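## Task

Rotate the handwheel so that the stop's pointer indicates 33 cm, and leave it there without the robot holding it in place.

## Robot and tools

ROBOT. One custom six-joint arm with a two-finger gripper. The upper arm (shoulder joint to elbow joint) measures 662 mm and the forearm (elbow to wrist pitch) 526 mm. The base may sit tilted relative to the table. Joints in column order: waist, shoulder, elbow, forearm roll, wrist pitch, wrist roll.

FRAME. Results report the hand in the scene frame. The origin is on the table surface under the arm base, +z is up, and +y lies to the left when facing along +x. end_effector_position is in metres and end_effector_quat_wxyz is the orientation; velocities are in m/s and rad/s. The printed position can be off from the real one, more so at long reach. The gripper's fingers point along its own +z and close along its own y. The reported point sits between the pads when closed; fingertips extend about 33 mm past it closed and about 9 mm fully open. Closing pushes the tips roughly 24 mm further out, so keep that clearance above surfaces.

execute_actions. Argument actions is a list holding zero or one item, plus an optional boolean pictures (images come by default).
- Empty list: no command, just the current state.
- Move: {"rows": [[...]], "steps": N}, N from 1 to 15 control steps of 1/30 s (default 15). Each row is used for one step; if rows are fewer than steps, the final row repeats.
- Wait: {"steps": N} with N up to 300, no new command; the count includes time spent composing your reply.
Each row is one flat list of 9 numbers for the single arm: six absolute joint target angles in radians (waist, shoulder, elbow, forearm roll, wrist pitch, wrist roll, in the same order and scale as the Joint positions line), then gripper position, gripper force_limit, gripper speed, each of these last three scaled to [-1, 1]. Joint targets are absolute poses, not offsets.
Joint ranges: waist, shoulder, forearm roll, wrist pitch, wrist roll -6.283 to 6.283; elbow -2.792 to 2.792. A target more than 0.010 rad beyond a range end, and further out than the current angle, gets the call refused (nothing is sent). Real ends may differ by up to 0.010 rad; a target past the real end is clipped there and a "joint sent to its limit" line may appear, possibly referring to an earlier action still running.
Gripper position: +1 fully open (140 mm), pads touch near -0.8, -1 closes until blocked. force_limit: about 14 N at -1, 60 N at 0, 107 N at +1 (for parts up to 40 mm). speed: about 30 mm/s at -1, 140 at 0, 250 at +1.

MOTION LIMITS. Target speed caps: 2.09 rad/s waist and shoulder, 3.14 elbow, 3.93 for the three wrist joints, with 0.3 s to ramp up; joints are synchronised to arrive together. Each step the target is held within a lead of the measured angle: 0.456 rad (waist, shoulder), 0.683 (elbow), 0.854 (wrist joints). If targets would move the hand more than 70 mm from where it is, all are pulled back proportionally. So large moves need several calls.

BETWEEN CALLS. The arm keeps heading to the last row sent while you think or wait, until it has nearly stopped or a step is HELD. Simulation time runs during your replies.

RESULT LINES. Joint positions and Joint velocities in column order (rad, rad/s). Joint torques: holding torques behind the gear, with per-unit offset, scale and noise; a change at rest means contact or load. "joint command not followed": the clearance check altered or blocked targets (mounts and posts count as part of the arm). HELD: your row was partly or fully not sent on that step. object_status: 0 moving, 1 blocked while opening, 2 blocked while closing (a grip), 3 reached target or pads met. position_measured is in counts, 3 fully open to 230 pads touching, not linear. To grip, send -1 and look for status 2; to squeeze harder raise force_limit and change position slightly (-1 to -0.98 or back). MOTOR HOT warns of overheating; OVER-TEMPERATURE FAULT means brakes engaged to cool.

FAULTS. Contact torque reaching a load limit (waist 295, shoulder 295, elbow 139, each wrist joint 39.1 N m, held weight included) or an external force of 144 N anywhere on the arm, tool or load stops the arm for 10 s, cancels the rest of the call, and lets it yield. Avoid hard shoves, slams, drops and knocking things over; move smoothly and avoid long heavy holding.

zoom_image: camera (cam_head_left, cam_head_right, cam_high, cam_low, cam_wrist) and region [x0, y0, x1, y1] in pixels of that camera's latest image, origin top-left, at most 504 by 504. Image sizes: cam_wrist 504x504, the others 896x504. Useful for reading the pointer's scale.

finished_scene: pass scene, the number of the current scene. It ends that scene irreversibly, reports success, and gives the next task. The pointer must stay at the target after the gripper lets go, so release the handwheel and confirm the reading before ending. A reply without any tool call ends everything.

Each tool is called after "Request:" in YAML: its name, and indented under it one key for each argument.

## Session

Request:
execute_actions:
  actions: []

Scene clock: 0.00 s of 12600.00 s.
end_effector_position=(+0.7495, -0.1262, +0.3088) position_measured=3 object_status=3 end_effector_quat_wxyz=(-0.005, +0.527, +0.850, +0.002) end_effector_velocity=(+0.000, -0.000, -0.000) end_effector_angular_velocity=(+0.000, +0.000, -0.001)
Joint positions: [-0.192  0.407  1.531  0.011  1.196 -0.682]
Joint velocities: [-0.     0.001  0.     0.    -0.     0.   ]
Joint torques (N m, as the joint torque sensors report them, + toward a larger angle): no reading

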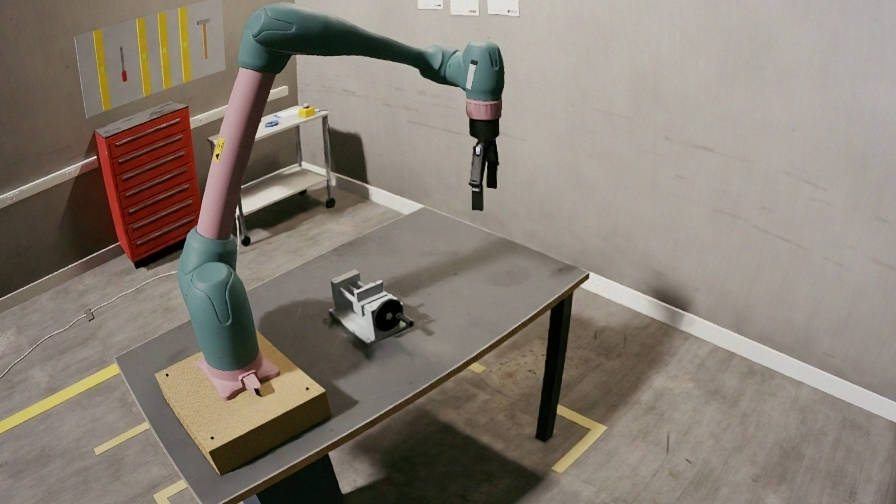

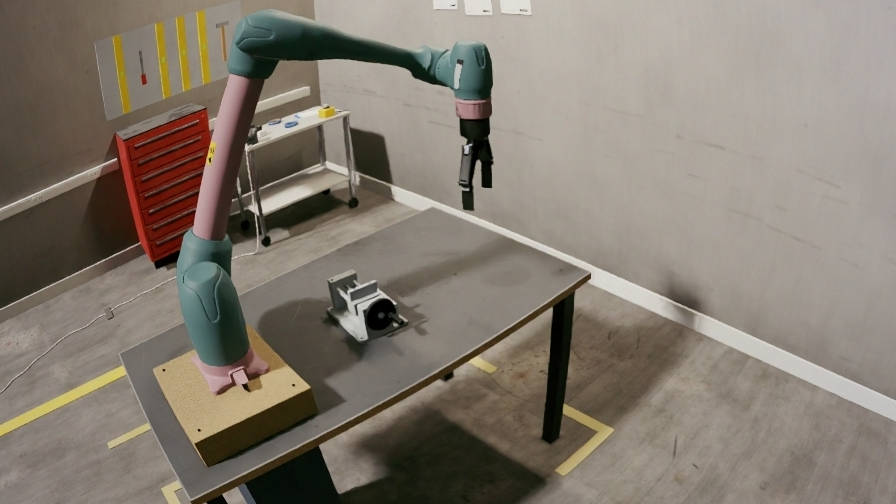

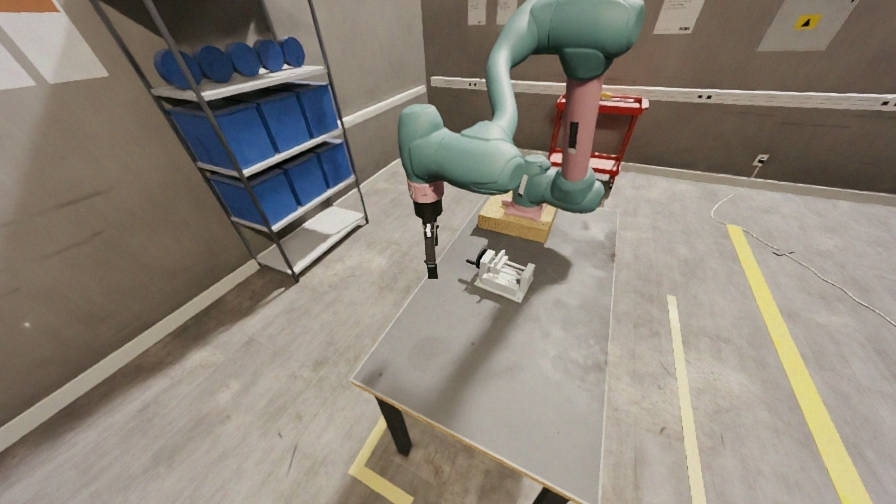

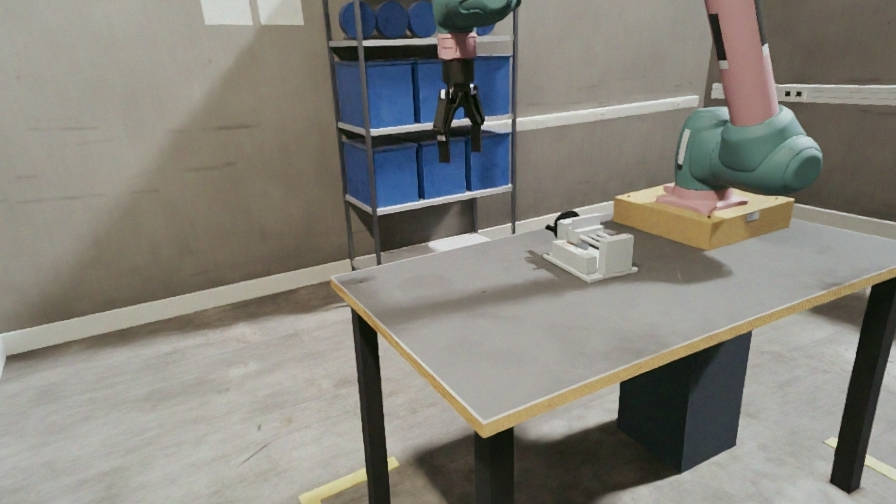

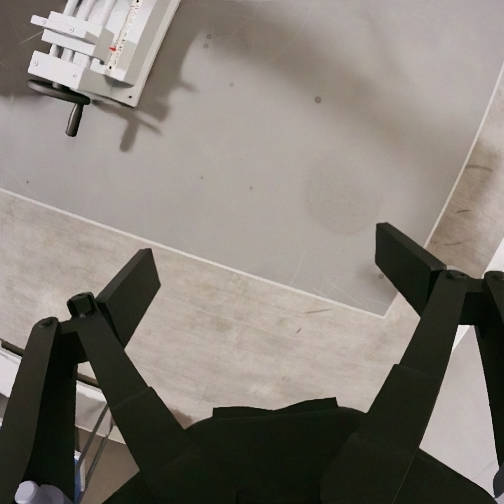

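Request:
execute_actions:
  actions:
    - {"rows":[[0,0.171,1.989,0,0.98,0,1,0,0]]}
  pictures: false

Request:
execute_actions:
  actions:
    - {"steps":30}

Request:
zoom_image:
  camera: "cam_wrist"
  region: [160, 135, 270, 245]

Scene clock: 2.33 s of 12600.00 s.
end_effector_position=(+0.6203, -0.0168, +0.2724) position_measured=3 object_status=3 end_effector_quat_wxyz=(-0.006, +0.663, +0.749, -0.003) end_effector_velocity=(-0.326, +0.208, -0.092) end_effector_angular_velocity=(-0.024, +0.013, -0.751)
Joint positions: [-0.059  0.243  1.849  0.003  1.046 -0.208]
Joint velocities: [ 0.301 -0.37   0.714 -0.019 -0.336  1.061]
Joint torques (N m, as the joint torque sensors report them, + toward a larger angle): [  2.62 -57.04 -34.44   3.82   0.28  -0.62]
Steps of this call (steps 1 to 55: nothing new was sent; steps 56 to 70: all 15 steps of this action). Readings (joint positions | what the end effector reports):
56: [-0.192 0.407 1.531 0.011 1.196 -0.682] | position_measured=3 object_status=3
57: [-0.190 0.405 1.535 0.011 1.194 -0.675] | position_measured=3 object_status=3
59: [-0.175 0.385 1.572 0.011 1.176 -0.619] | position_measured=3 object_status=3
63: [-0.130 0.331 1.678 0.008 1.127 -0.462] | position_measured=3 object_status=3
70: the state above

Scene clock: 3.33 s of 12600.00 s.
end_effector_position=(+0.5538, +0.0201, +0.2530) position_measured=3 object_status=3 end_effector_quat_wxyz=(-0.006, +0.716, +0.698, -0.005) end_effector_velocity=(-0.001, +0.000, -0.000) end_effector_angular_velocity=(+0.002, +0.001, -0.001)
Joint positions: [-0.     0.171  1.989  0.     0.98  -0.   ]
Joint velocities: [-0.    -0.001  0.001  0.002  0.     0.   ]
Joint torques (N m, as the joint torque sensors report them, + toward a larger angle): [  1.25 -51.4  -33.56   3.61  -0.08  -0.72]
Steps of this call (steps 1 to 30: the robot went on to your last target). Readings (joint positions | what the end effector reports):
1: [-0.048 0.230 1.873 0.003 1.035 -0.172] | position_measured=3 object_status=3
2: [-0.038 0.218 1.897 0.002 1.023 -0.136] | position_measured=3 object_status=3
4: [-0.019 0.195 1.943 0.001 1.002 -0.069] | position_measured=3 object_status=3
8: [-0.002 0.173 1.984 0.000 0.982 -0.007] | position_measured=3 object_status=3
30: the state above
The arm was judged still, so your last target was given up. Only a new action makes it travel on or press farther. Fingers that are still opening or closing keep moving.

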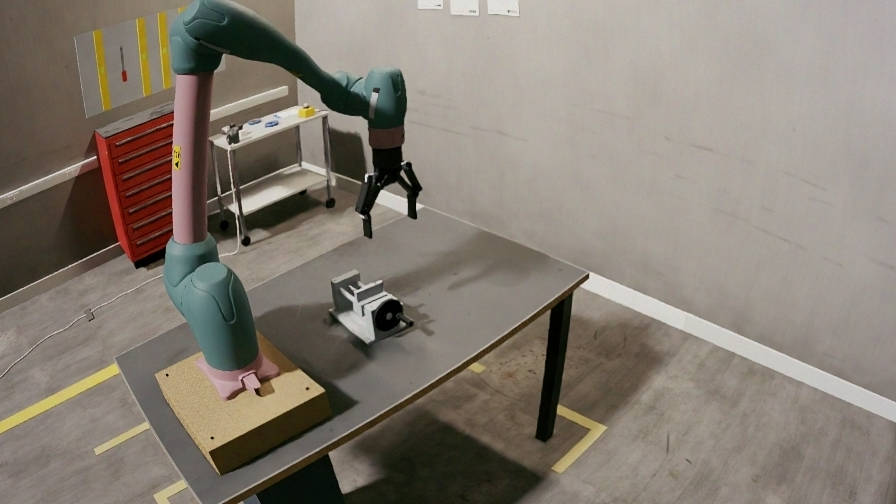

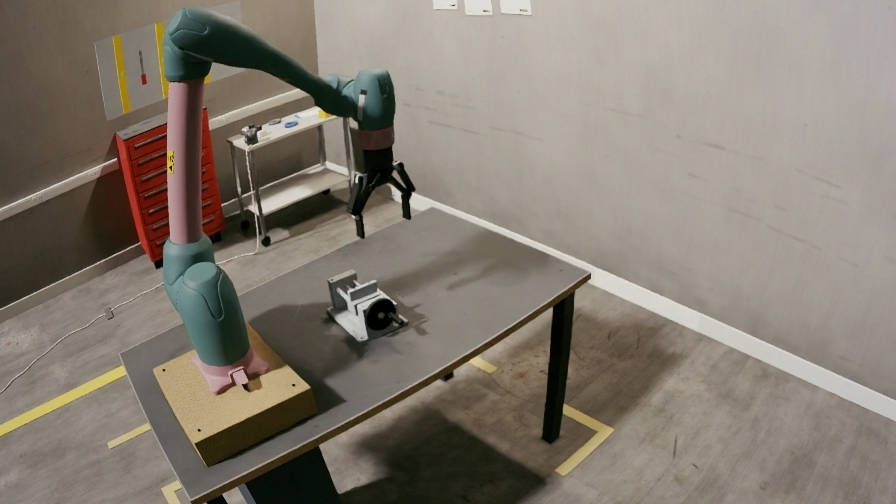

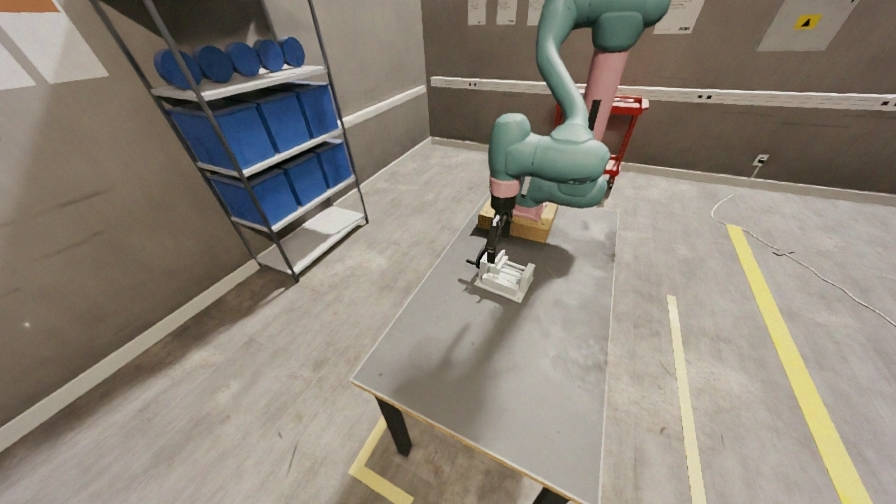

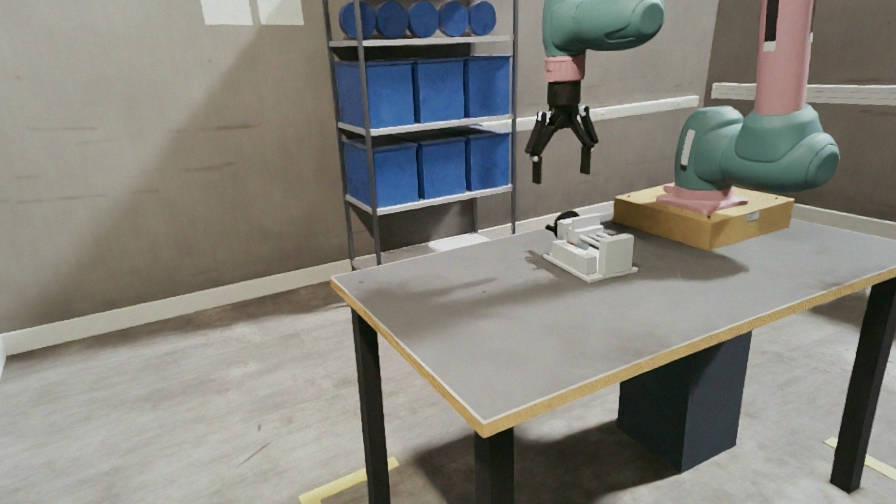

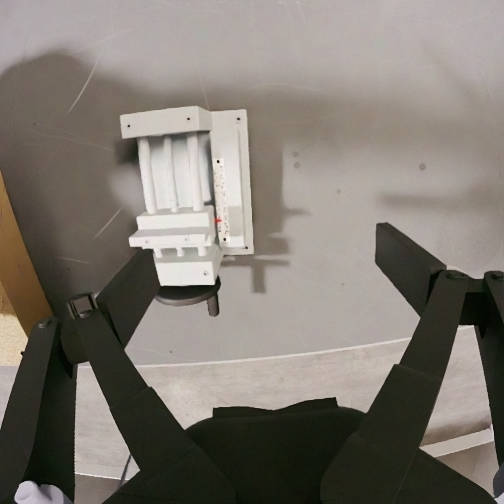

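Region (160, 135, 270, 245) of cam_wrist's 504x504 image, scaled by 4.582, with more detail than that image has.

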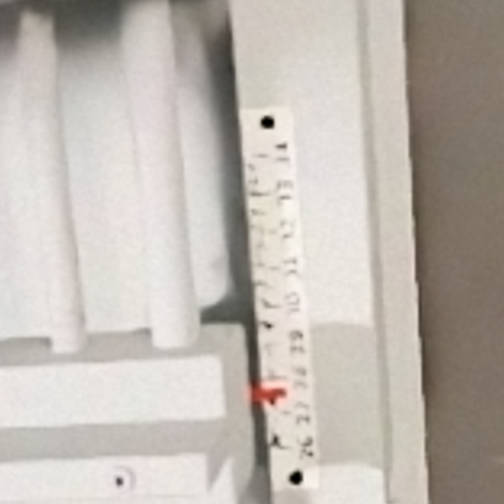

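Request:
execute_actions:
  actions:
    - {"rows":[[-0.826,0.62,2.05,0.686,1.482,-6.2,-0.8,0,1]]}
  pictures: false

Request:
execute_actions:
  actions:
    - {"steps":65}
  pictures: false

Request:
execute_actions:
  actions:
    - {"rows":[[-0.826,0.799,2.05,0.686,1.482,-6.2,-0.8,0,1]]}
  pictures: false

Request:
execute_actions:
  actions:
    - {"rows":[[-0.826,0.799,2.05,0.686,1.482,-6.2,-0.2,0,1]],"steps":12}

Request:
execute_actions:
  actions:
    - {"rows":[[-0.826,0.799,2.05,0.686,1.482,6.2,-0.2,0,1]]}
  pictures: false

Request:
execute_actions:
  actions:
    - {"steps":113}

Request:
zoom_image:
  camera: "cam_wrist"
  region: [190, 110, 290, 190]

Scene clock: 19.67 s of 12600.00 s.
end_effector_position=(+0.4730, -0.0134, +0.1581) position_measured=229 object_status=3 end_effector_quat_wxyz=(-0.367, +0.640, +0.661, +0.133) end_effector_velocity=(-0.001, +0.001, +0.000) end_effector_angular_velocity=(+0.002, +0.002, +0.001)
Joint positions: [-0.409  0.478  2.03   0.49   1.329 -0.767]
Joint velocities: [-0.     0.     0.001 -0.     0.002 -0.001]
Joint torques (N m, as the joint torque sensors report them, + toward a larger angle): [  0.97 -73.46 -23.87   2.95   1.54  -0.49]
FORCE FAULT: contact force on the arm reached its limit, and the arm stopped for 10 seconds. The contact can be on any part of the arm, not only on its tool. The arm's remaining commands of this call were not run. The arm holds still and accepts commands again. Move the arm away from the contact; if what it grips holds it there, let go first. Pushing or pulling that hard again can fault the arm again.
The stop began at step 190 of this call (marked STOPPED below). From that step on the arm followed nothing that you had sent. 1 step, steps kept back included, did not run and will not run. Nothing is kept back now, and the robot has no last target.
Steps of this call (steps 1 to 175: nothing new was sent; steps 176 to 189: the first 14 steps of this action; steps 190 to 490: the stop). Readings (joint positions | what the end effector reports):
176: [-0.000 0.171 1.989 -0.000 0.980 -0.000] | position_measured=3 object_status=0
177: [-0.003 0.174 1.989 0.005 0.983 -0.007] | position_measured=8 object_status=0
179: [-0.033 0.203 1.993 0.051 1.016 -0.063] | position_measured=35 object_status=0
183: [-0.139 0.301 2.007 0.198 1.124 -0.263] | position_measured=89 object_status=0
190: [-0.409 0.478 2.030 0.490 1.328 -0.767] | position_measured=183 object_status=0 STOPPED
490: the state above

Scene clock: 19.70 s of 12600.00 s.
end_effector_position=(+0.4730, -0.0134, +0.1581) position_measured=229 object_status=3 end_effector_quat_wxyz=(-0.367, +0.640, +0.661, +0.133) end_effector_velocity=(+0.000, -0.000, -0.000) end_effector_angular_velocity=(-0.001, -0.001, +0.000)
Joint positions: [-0.409  0.478  2.03   0.49   1.329 -0.767]
Joint velocities: [-0.     0.001 -0.    -0.    -0.001 -0.001]
Joint torques (N m, as the joint torque sensors report them, + toward a larger angle): [ -0.22 -72.94 -23.15   3.01   1.46  -0.67]
A stop began in an earlier call of the same reply, so what this call sent did not run. Send another action.
Steps of this call (step 1: nothing new was sent). Readings (joint positions | what the end effector reports):
1: the state above

Scene clock: 19.73 s of 12600.00 s.
end_effector_position=(+0.4730, -0.0134, +0.1581) position_measured=229 object_status=3 end_effector_quat_wxyz=(-0.367, +0.640, +0.661, +0.133) end_effector_velocity=(+0.000, -0.000, +0.000) end_effector_angular_velocity=(-0.001, -0.002, +0.001)
Joint positions: [-0.409  0.478  2.03   0.49   1.329 -0.767]
Joint velocities: [ 0.    -0.001 -0.001 -0.     0.    -0.001]
Joint torques (N m, as the joint torque sensors report them, + toward a larger angle): [ -0.52 -71.47 -24.22   3.01   1.53  -0.76]
A stop began in an earlier call of the same reply, so what this call sent did not run. Send another action.
Steps of this call (step 1: nothing new was sent). Readings (joint positions | what the end effector reports):
1: the state above

Scene clock: 19.77 s of 12600.00 s.
end_effector_position=(+0.4730, -0.0134, +0.1581) position_measured=229 object_status=3 end_effector_quat_wxyz=(-0.367, +0.640, +0.661, +0.133) end_effector_velocity=(-0.000, +0.000, +0.001) end_effector_angular_velocity=(+0.001, +0.000, -0.000)
Joint positions: [-0.409  0.478  2.03   0.49   1.329 -0.767]
Joint velocities: [ 0.    -0.001 -0.     0.001  0.001  0.   ]
Joint torques (N m, as the joint torque sensors report them, + toward a larger angle): [ -0.42 -73.46 -23.53   3.28   1.64  -0.64]
A stop began in an earlier call of the same reply, so what this call sent did not run. Send another action.
Steps of this call (step 1: nothing new was sent). Readings (joint positions | what the end effector reports):
1: the state above

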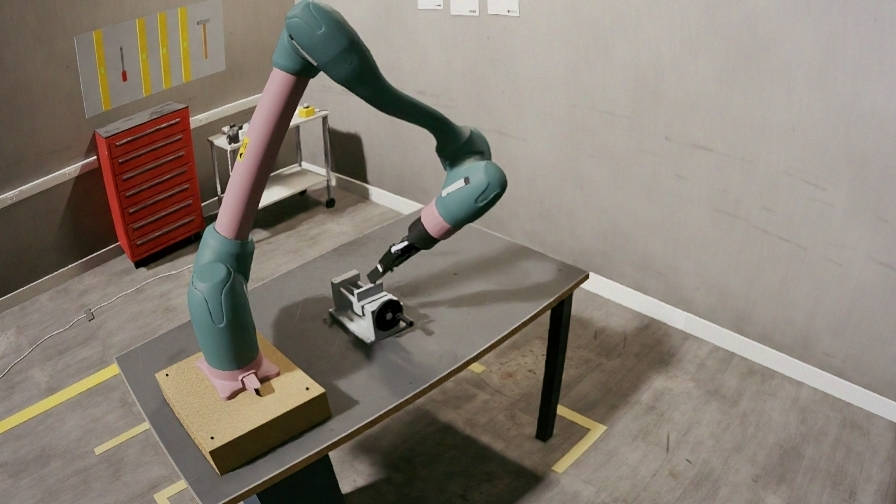

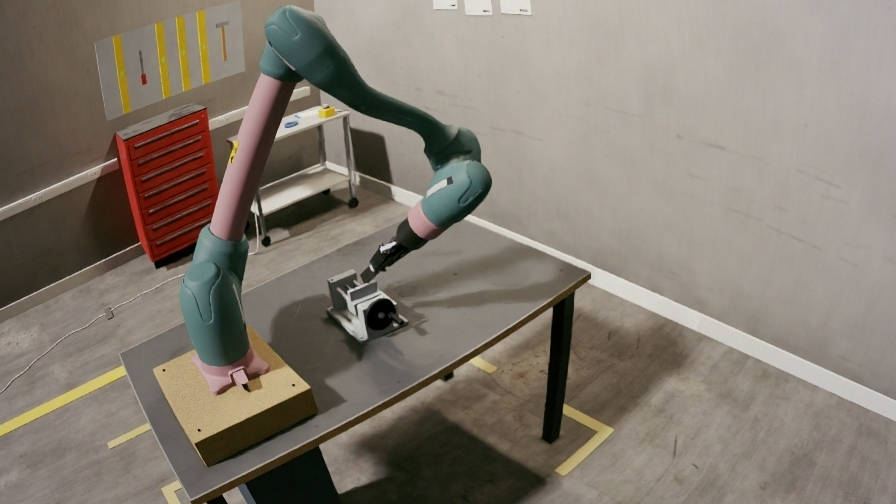

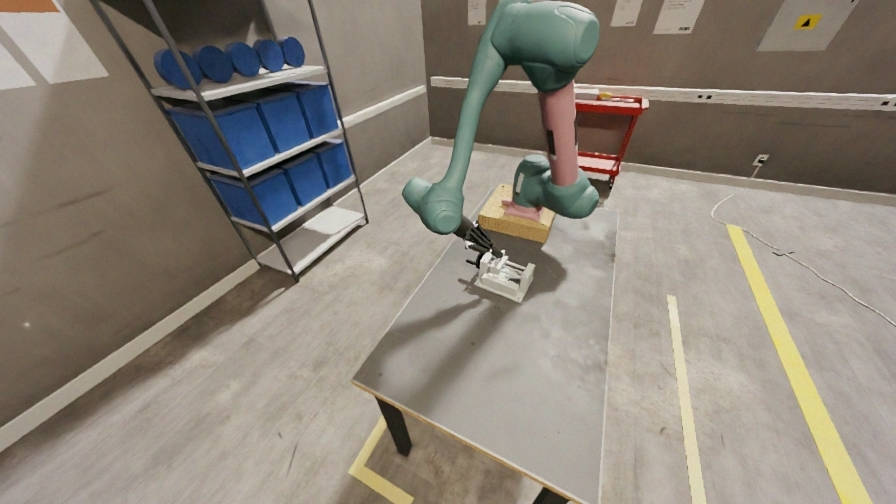

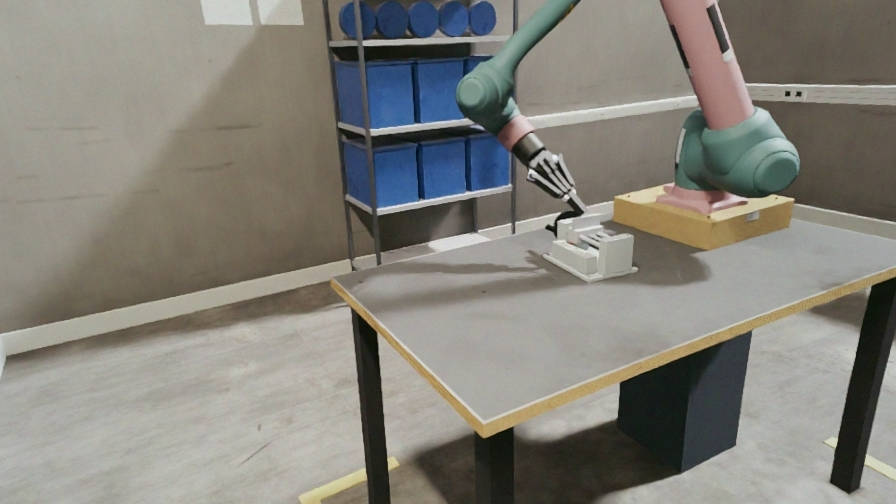

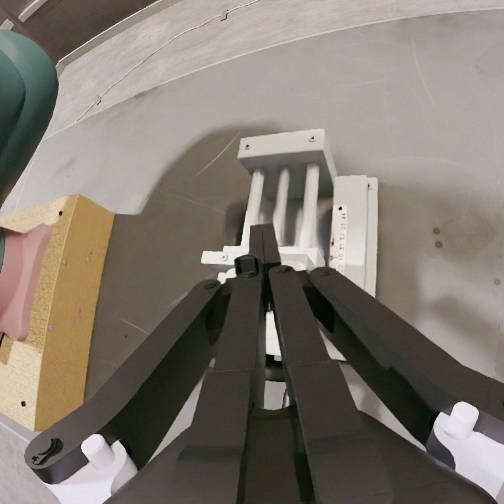

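Scene clock: 19.80 s of 12600.00 s.
end_effector_position=(+0.4730, -0.0134, +0.1581) position_measured=229 object_status=3 end_effector_quat_wxyz=(-0.367, +0.640, +0.661, +0.133) end_effector_velocity=(+0.001, +0.000, +0.001) end_effector_angular_velocity=(+0.001, +0.000, -0.003)
Joint positions: [-0.409  0.478  2.03   0.49   1.329 -0.767]
Joint velocities: [-0.    -0.001 -0.     0.002  0.001  0.002]
Joint torques (N m, as the joint torque sensors report them, + toward a larger angle): [ -0.44 -72.32 -23.6    2.95   1.75  -0.6 ]
A stop began in an earlier call of the same reply, so what this call sent did not run. Send another action.
Steps of this call (step 1: nothing new was sent). Readings (joint positions | what the end effector reports):
1: the state above

Scene clock: 19.83 s of 12600.00 s.
end_effector_position=(+0.4730, -0.0134, +0.1581) position_measured=229 object_status=3 end_effector_quat_wxyz=(-0.367, +0.640, +0.661, +0.133) end_effector_velocity=(-0.000, +0.000, +0.000) end_effector_angular_velocity=(+0.001, +0.001, +0.000)
Joint positions: [-0.409  0.478  2.03   0.49   1.329 -0.767]
Joint velocities: [ 0.    -0.     0.     0.     0.002  0.001]
Joint torques (N m, as the joint torque sensors report them, + toward a larger angle): [  0.74 -73.01 -23.27   3.13   1.49  -0.68]
A stop began in an earlier call of the same reply, so what this call sent did not run. Send another action.
Steps of this call (step 1: nothing new was sent). Readings (joint positions | what the end effector reports):
1: the state above

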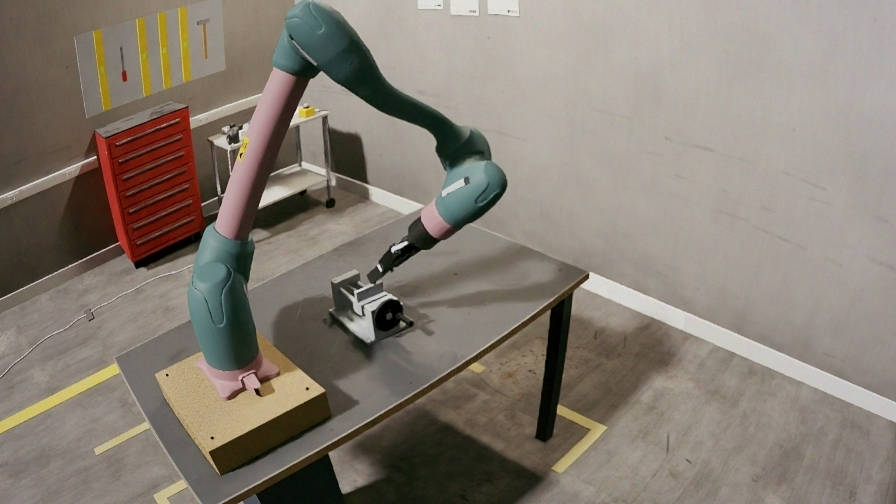

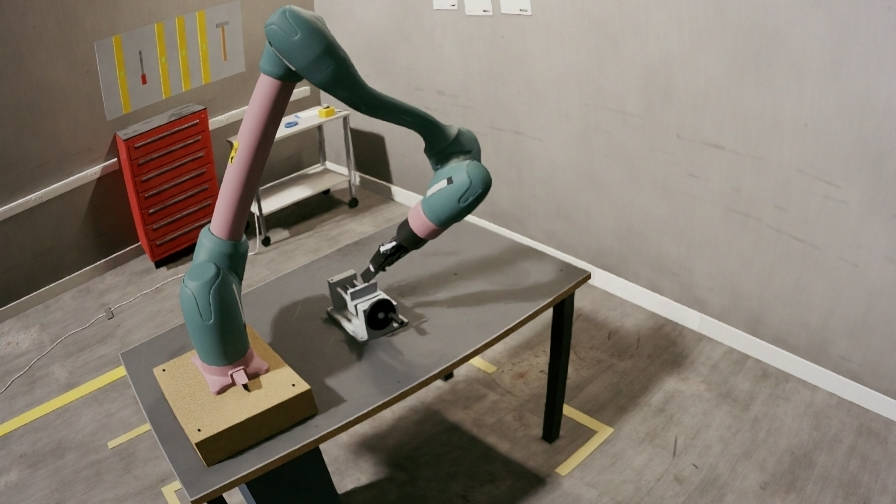

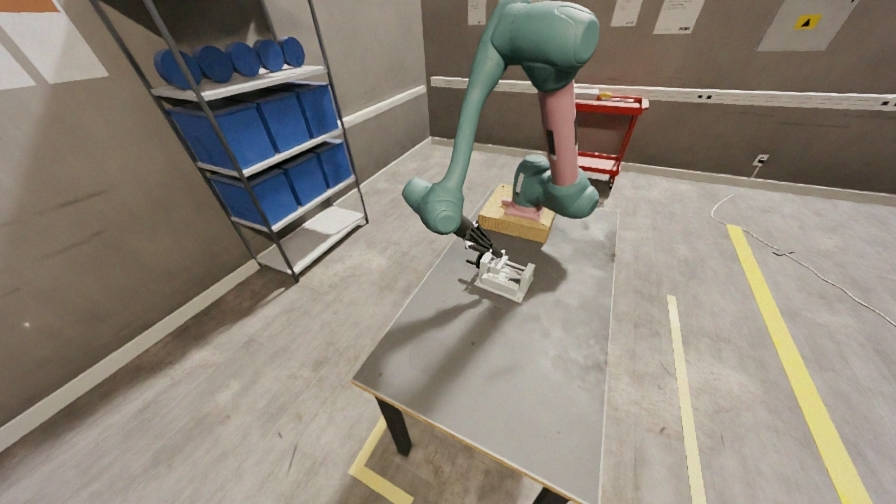

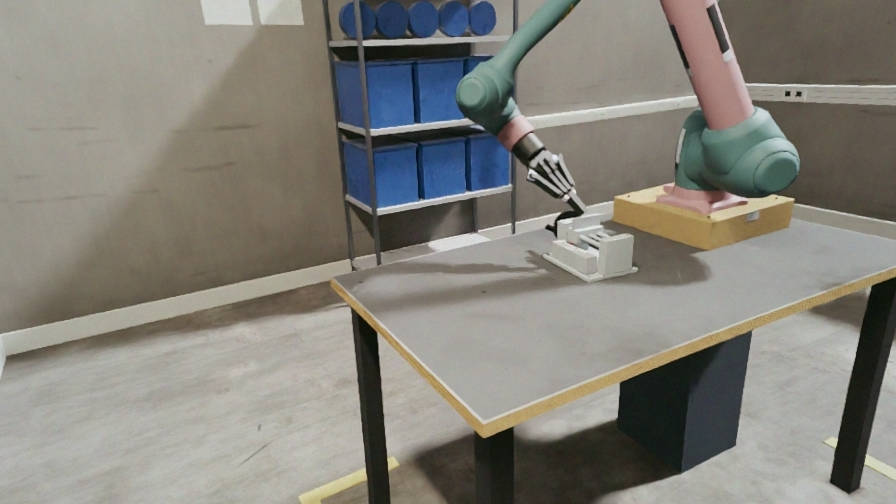

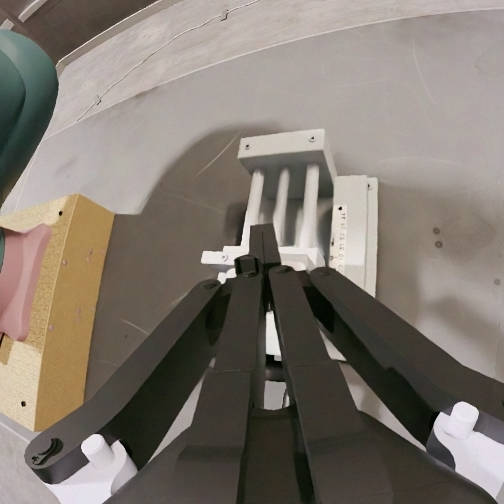

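Region (190, 110, 290, 190) of cam_wrist's 504x504 image, scaled by 5.040, with more detail than that image has; it fills the top 403 rows of this view, and the rest is white.

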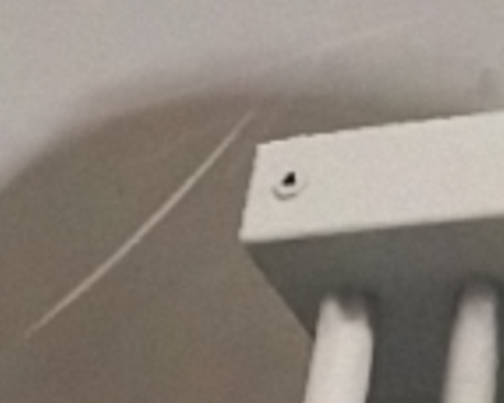

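Request:
execute_actions:
  actions:
    - {"rows":[[-0.409,0.38,2.03,0.49,1.329,-0.767,-0.8,0,1]],"steps":10}
  pictures: false

Request:
execute_actions:
  actions:
    - {"rows":[[-0.826,0.5,2.05,0.686,1.482,-6.2,-0.8,0,1]]}
  pictures: false

Request:
execute_actions:
  actions:
    - {"steps":55}
  pictures: false

Request:
execute_actions:
  actions:
    - {"rows":[[-0.826,0.799,2.05,0.686,1.482,-6.2,-0.8,0,1]]}
  pictures: false

Request:
execute_actions:
  actions:
    - {"rows":[[-0.826,0.799,2.05,0.686,1.482,-6.2,-0.2,0,1]]}

Request:
execute_actions:
  actions:
    - {"rows":[[-0.826,0.799,2.05,0.686,1.482,6.2,-0.2,0,1]]}
  pictures: false

Request:
execute_actions:
  actions:
    - {"steps":113}

Scene clock: 24.83 s of 12600.00 s.
end_effector_position=(+0.4777, -0.0154, +0.1996) position_measured=229 object_status=3 end_effector_quat_wxyz=(-0.326, +0.641, +0.679, +0.147) end_effector_velocity=(-0.001, -0.000, +0.010) end_effector_angular_velocity=(-0.008, -0.020, -0.002)
Joint positions: [-0.409  0.382  2.03   0.49   1.329 -0.767]
Joint velocities: [-0.002 -0.024  0.003  0.002 -0.    -0.001]
Joint torques (N m, as the joint torque sensors report them, + toward a larger angle): [  0.15 -64.5  -26.34   3.36   1.45  -0.7 ]
Steps of this call (steps 1 to 140: nothing new was sent; steps 141 to 150: all 10 steps of this action). Readings (joint positions | what the end effector reports):
141: [-0.409 0.478 2.030 0.490 1.329 -0.767] | position_measured=229 object_status=3
142: [-0.409 0.474 2.030 0.490 1.329 -0.767] | position_measured=229 object_status=3
144: [-0.409 0.445 2.030 0.490 1.329 -0.767] | position_measured=229 object_status=3
148: [-0.409 0.386 2.030 0.490 1.329 -0.767] | position_measured=229 object_status=3
150: the state above

Scene clock: 25.33 s of 12600.00 s.
end_effector_position=(+0.4636, -0.1243, +0.2019) position_measured=229 object_status=3 end_effector_quat_wxyz=(-0.213, +0.395, +0.788, +0.423) end_effector_velocity=(-0.031, -0.180, +0.012) end_effector_angular_velocity=(+0.397, -2.628, +1.117)
Joint positions: [-0.749  0.478  2.046  0.649  1.454 -1.796]
Joint velocities: [-0.529  0.151  0.025  0.249  0.194 -3.236]
Joint torques (N m, as the joint torque sensors report them, + toward a larger angle): [ 12.24 -79.69 -23.55   2.44   2.01  -0.65]
Steps of this call (steps 1 to 15: all 15 steps of this action). Readings (joint positions | what the end effector reports):
1: [-0.409 0.382 2.030 0.490 1.329 -0.767] | position_measured=229 object_status=3
2: [-0.412 0.382 2.030 0.491 1.330 -0.775] | position_measured=229 object_status=3
4: [-0.439 0.389 2.031 0.503 1.340 -0.830] | position_measured=229 object_status=3
8: [-0.566 0.425 2.037 0.563 1.386 -1.105] | position_measured=229 object_status=3
15: the state above

Scene clock: 27.17 s of 12600.00 s.
end_effector_position=(+0.4586, -0.1508, +0.2039) position_measured=229 object_status=3 end_effector_quat_wxyz=(-0.488, +0.861, +0.099, +0.101) end_effector_velocity=(+0.001, -0.000, -0.000) end_effector_angular_velocity=(+0.003, -0.001, -0.000)
Joint positions: [-0.826  0.5    2.05   0.686  1.482 -6.2  ]
Joint velocities: [-0.     0.002 -0.001  0.001  0.002 -0.001]
Joint torques (N m, as the joint torque sensors report them, + toward a larger angle): [ -0.55 -73.44 -22.96   2.83   1.73  -0.67]
Steps of this call (steps 1 to 55: the robot went on to your last target). Readings (joint positions | what the end effector reports):
1: [-0.766 0.483 2.047 0.657 1.460 -1.906] | position_measured=229 object_status=3
2: [-0.780 0.487 2.048 0.664 1.465 -2.017] | position_measured=229 object_status=3
4: [-0.800 0.492 2.049 0.674 1.472 -2.237] | position_measured=229 object_status=3
8: [-0.818 0.498 2.050 0.682 1.479 -2.678] | position_measured=229 object_status=3
55: the state above

Scene clock: 27.67 s of 12600.00 s.
end_effector_position=(+0.4406, -0.1323, +0.0854) position_measured=229 object_status=3 end_effector_quat_wxyz=(-0.587, +0.808, +0.038, +0.029) end_effector_velocity=(-0.012, +0.013, -0.047) end_effector_angular_velocity=(+0.091, +0.077, +0.001)
Joint positions: [-0.826  0.794  2.05   0.686  1.482 -6.2  ]
Joint velocities: [ 0.     0.12  -0.    -0.001  0.    -0.003]
Joint torques (N m, as the joint torque sensors report them, + toward a larger angle): [   1.34 -115.88  -15.53    2.04    2.69   -0.7 ]
Steps of this call (steps 1 to 15: all 15 steps of this action). Readings (joint positions | what the end effector reports):
1: [-0.826 0.500 2.050 0.686 1.482 -6.200] | position_measured=229 object_status=3
2: [-0.826 0.504 2.050 0.686 1.482 -6.200] | position_measured=229 object_status=3
4: [-0.826 0.533 2.050 0.686 1.482 -6.200] | position_measured=229 object_status=3
8: [-0.826 0.655 2.050 0.686 1.482 -6.200] | position_measured=229 object_status=3
15: the state above

Scene clock: 28.17 s of 12600.00 s.
end_effector_position=(+0.4400, -0.1317, +0.0833) position_measured=154 object_status=3 end_effector_quat_wxyz=(-0.588, +0.807, +0.037, +0.027) end_effector_velocity=(+0.000, -0.000, -0.000) end_effector_angular_velocity=(-0.004, -0.003, +0.000)
Joint positions: [-0.826  0.799  2.05   0.686  1.482 -6.2  ]
Joint velocities: [ 0.    -0.002 -0.    -0.    -0.003 -0.002]
Joint torques (N m, as the joint torque sensors report them, + toward a larger angle): [ -0.96 -89.29 -11.47   1.46   2.25  -0.69]
Steps of this call (steps 1 to 15: all 15 steps of this action). Readings (joint positions | what the end effector reports):
1: [-0.826 0.796 2.050 0.686 1.482 -6.200] | position_measured=229 object_status=0
2: [-0.826 0.797 2.050 0.686 1.482 -6.200] | position_measured=225 object_status=0
4: [-0.826 0.798 2.050 0.686 1.482 -6.200] | position_measured=198 object_status=0
8: [-0.826 0.799 2.050 0.686 1.482 -6.200] | position_measured=154 object_status=0
15: the state above

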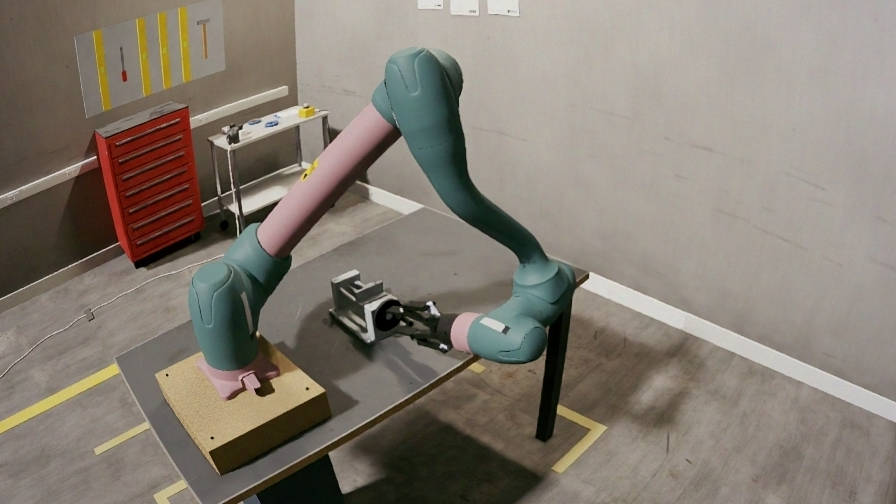

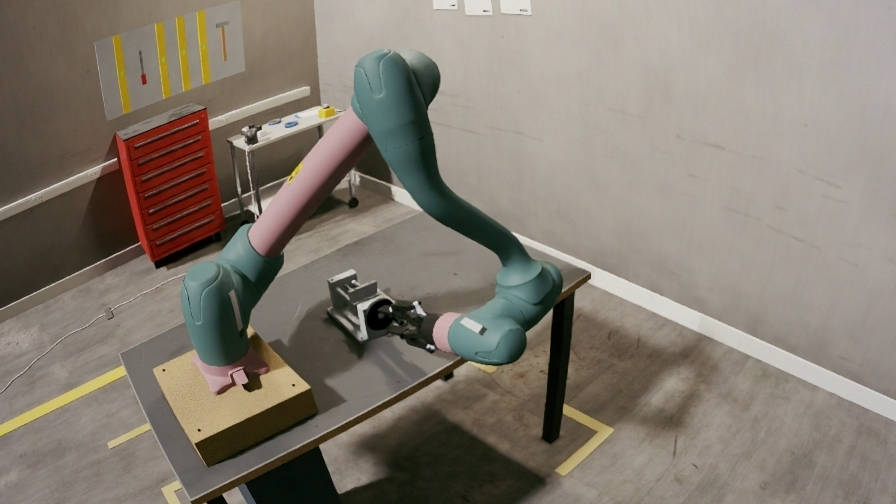

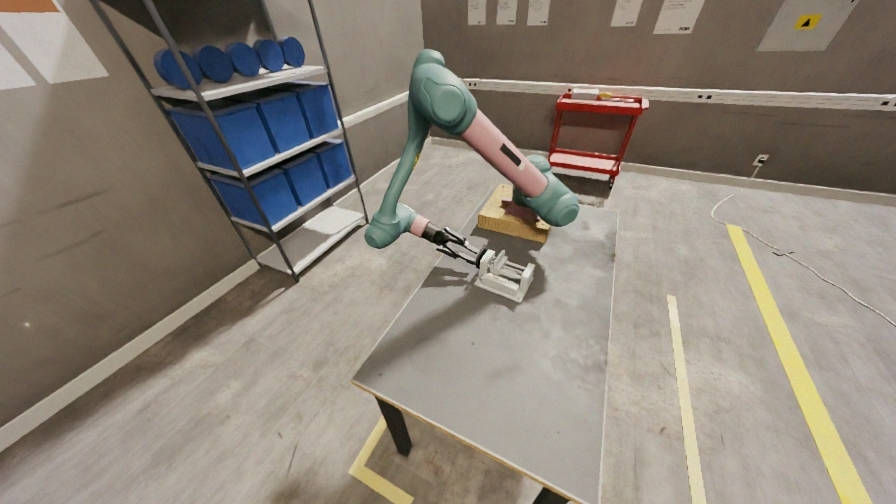

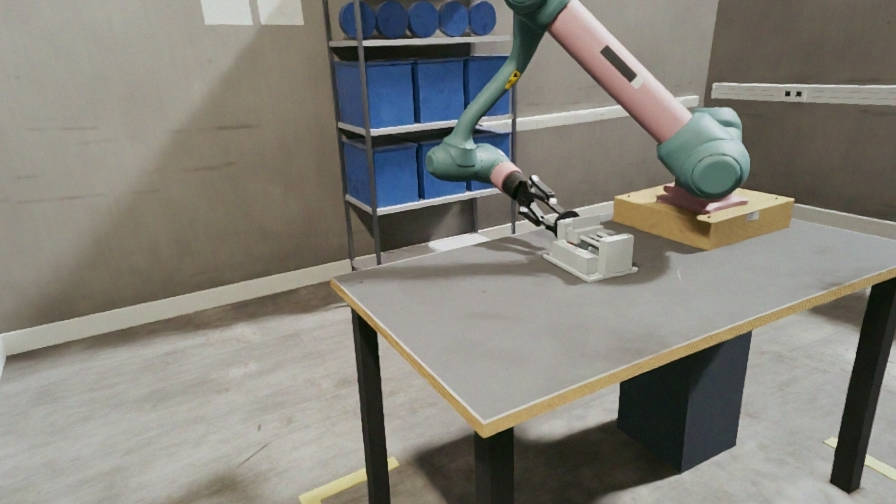

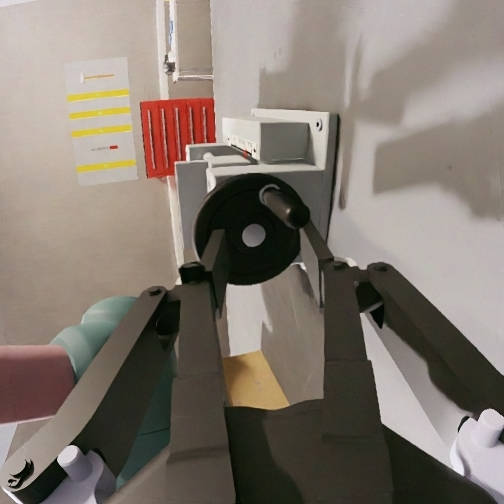

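Scene clock: 28.67 s of 12600.00 s.
end_effector_position=(+0.4400, -0.1317, +0.0833) position_measured=154 object_status=3 end_effector_quat_wxyz=(-0.511, +0.701, -0.402, -0.293) end_effector_velocity=(+0.000, -0.000, -0.001) end_effector_angular_velocity=(-0.000, +3.099, -0.997)
Joint positions: [-0.826  0.799  2.05   0.686  1.482 -5.065]
Joint velocities: [-0.     0.    -0.    -0.    -0.002  3.255]
Joint torques (N m, as the joint torque sensors report them, + toward a larger angle): [  0.09 -88.58 -11.61   1.66   2.23  -0.66]
Steps of this call (steps 1 to 15: all 15 steps of this action). Readings (joint positions | what the end effector reports):
1: [-0.826 0.799 2.050 0.686 1.482 -6.200] | position_measured=154 object_status=3
2: [-0.826 0.799 2.050 0.686 1.482 -6.193] | position_measured=154 object_status=3
4: [-0.826 0.799 2.050 0.686 1.482 -6.137] | position_measured=154 object_status=3
8: [-0.826 0.799 2.050 0.686 1.482 -5.852] | position_measured=154 object_status=3
15: the state above

Scene clock: 32.43 s of 12600.00 s.
end_effector_position=(+0.4400, -0.1317, +0.0833) position_measured=154 object_status=3 end_effector_quat_wxyz=(-0.584, +0.801, +0.104, +0.076) end_effector_velocity=(+0.000, -0.000, +0.001) end_effector_angular_velocity=(-0.001, +0.001, -0.001)
Joint positions: [-0.826  0.799  2.05   0.686  1.482  6.2  ]
Joint velocities: [-0.    -0.001 -0.     0.001 -0.     0.002]
Joint torques (N m, as the joint torque sensors report them, + toward a larger angle): [ -0.89 -88.17 -12.38   2.01   2.16  -0.91]
Steps of this call (steps 1 to 113: the robot went on to your last target). Readings (joint positions | what the end effector reports):
1: [-0.826 0.799 2.050 0.686 1.482 -4.955] | position_measured=154 object_status=3
2: [-0.826 0.799 2.050 0.686 1.482 -4.845] | position_measured=154 object_status=3
4: [-0.826 0.799 2.050 0.686 1.482 -4.624] | position_measured=154 object_status=3
8: [-0.826 0.799 2.050 0.686 1.482 -4.183] | position_measured=154 object_status=3
113: the state above

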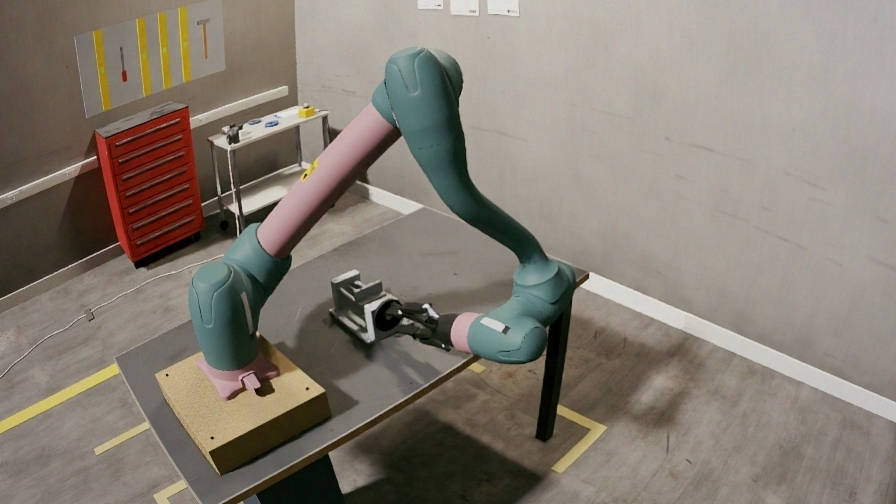

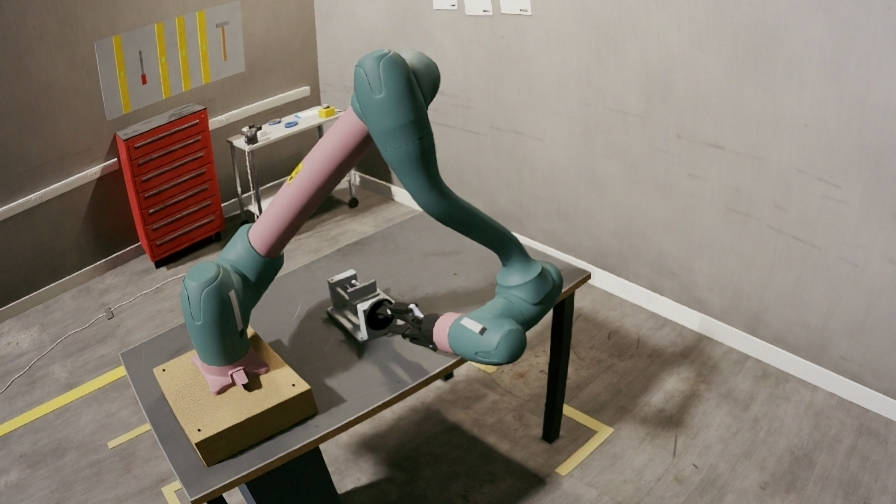

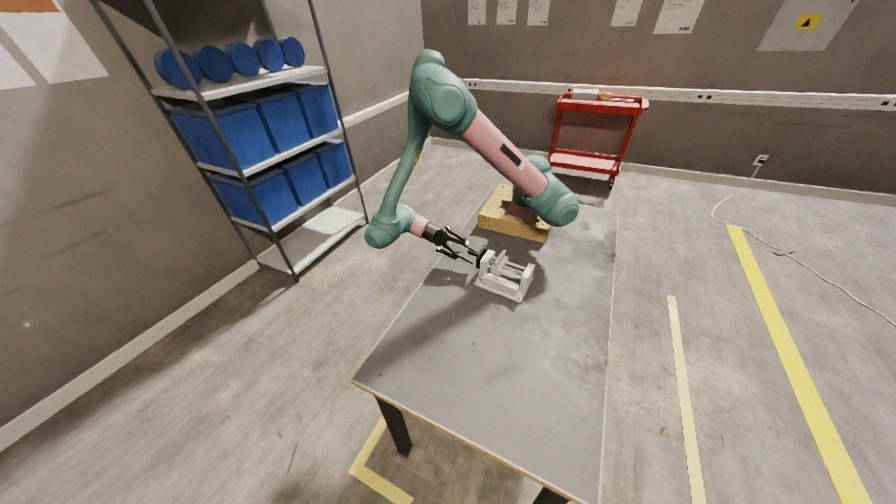

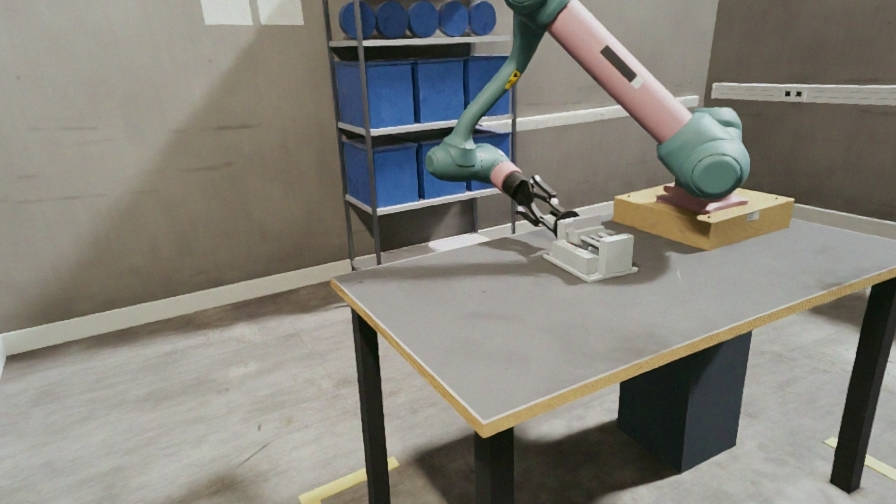

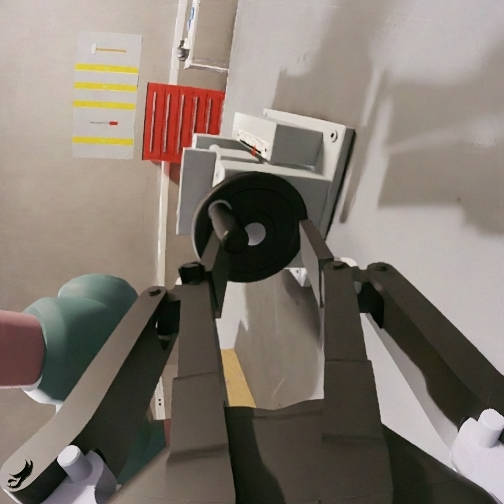

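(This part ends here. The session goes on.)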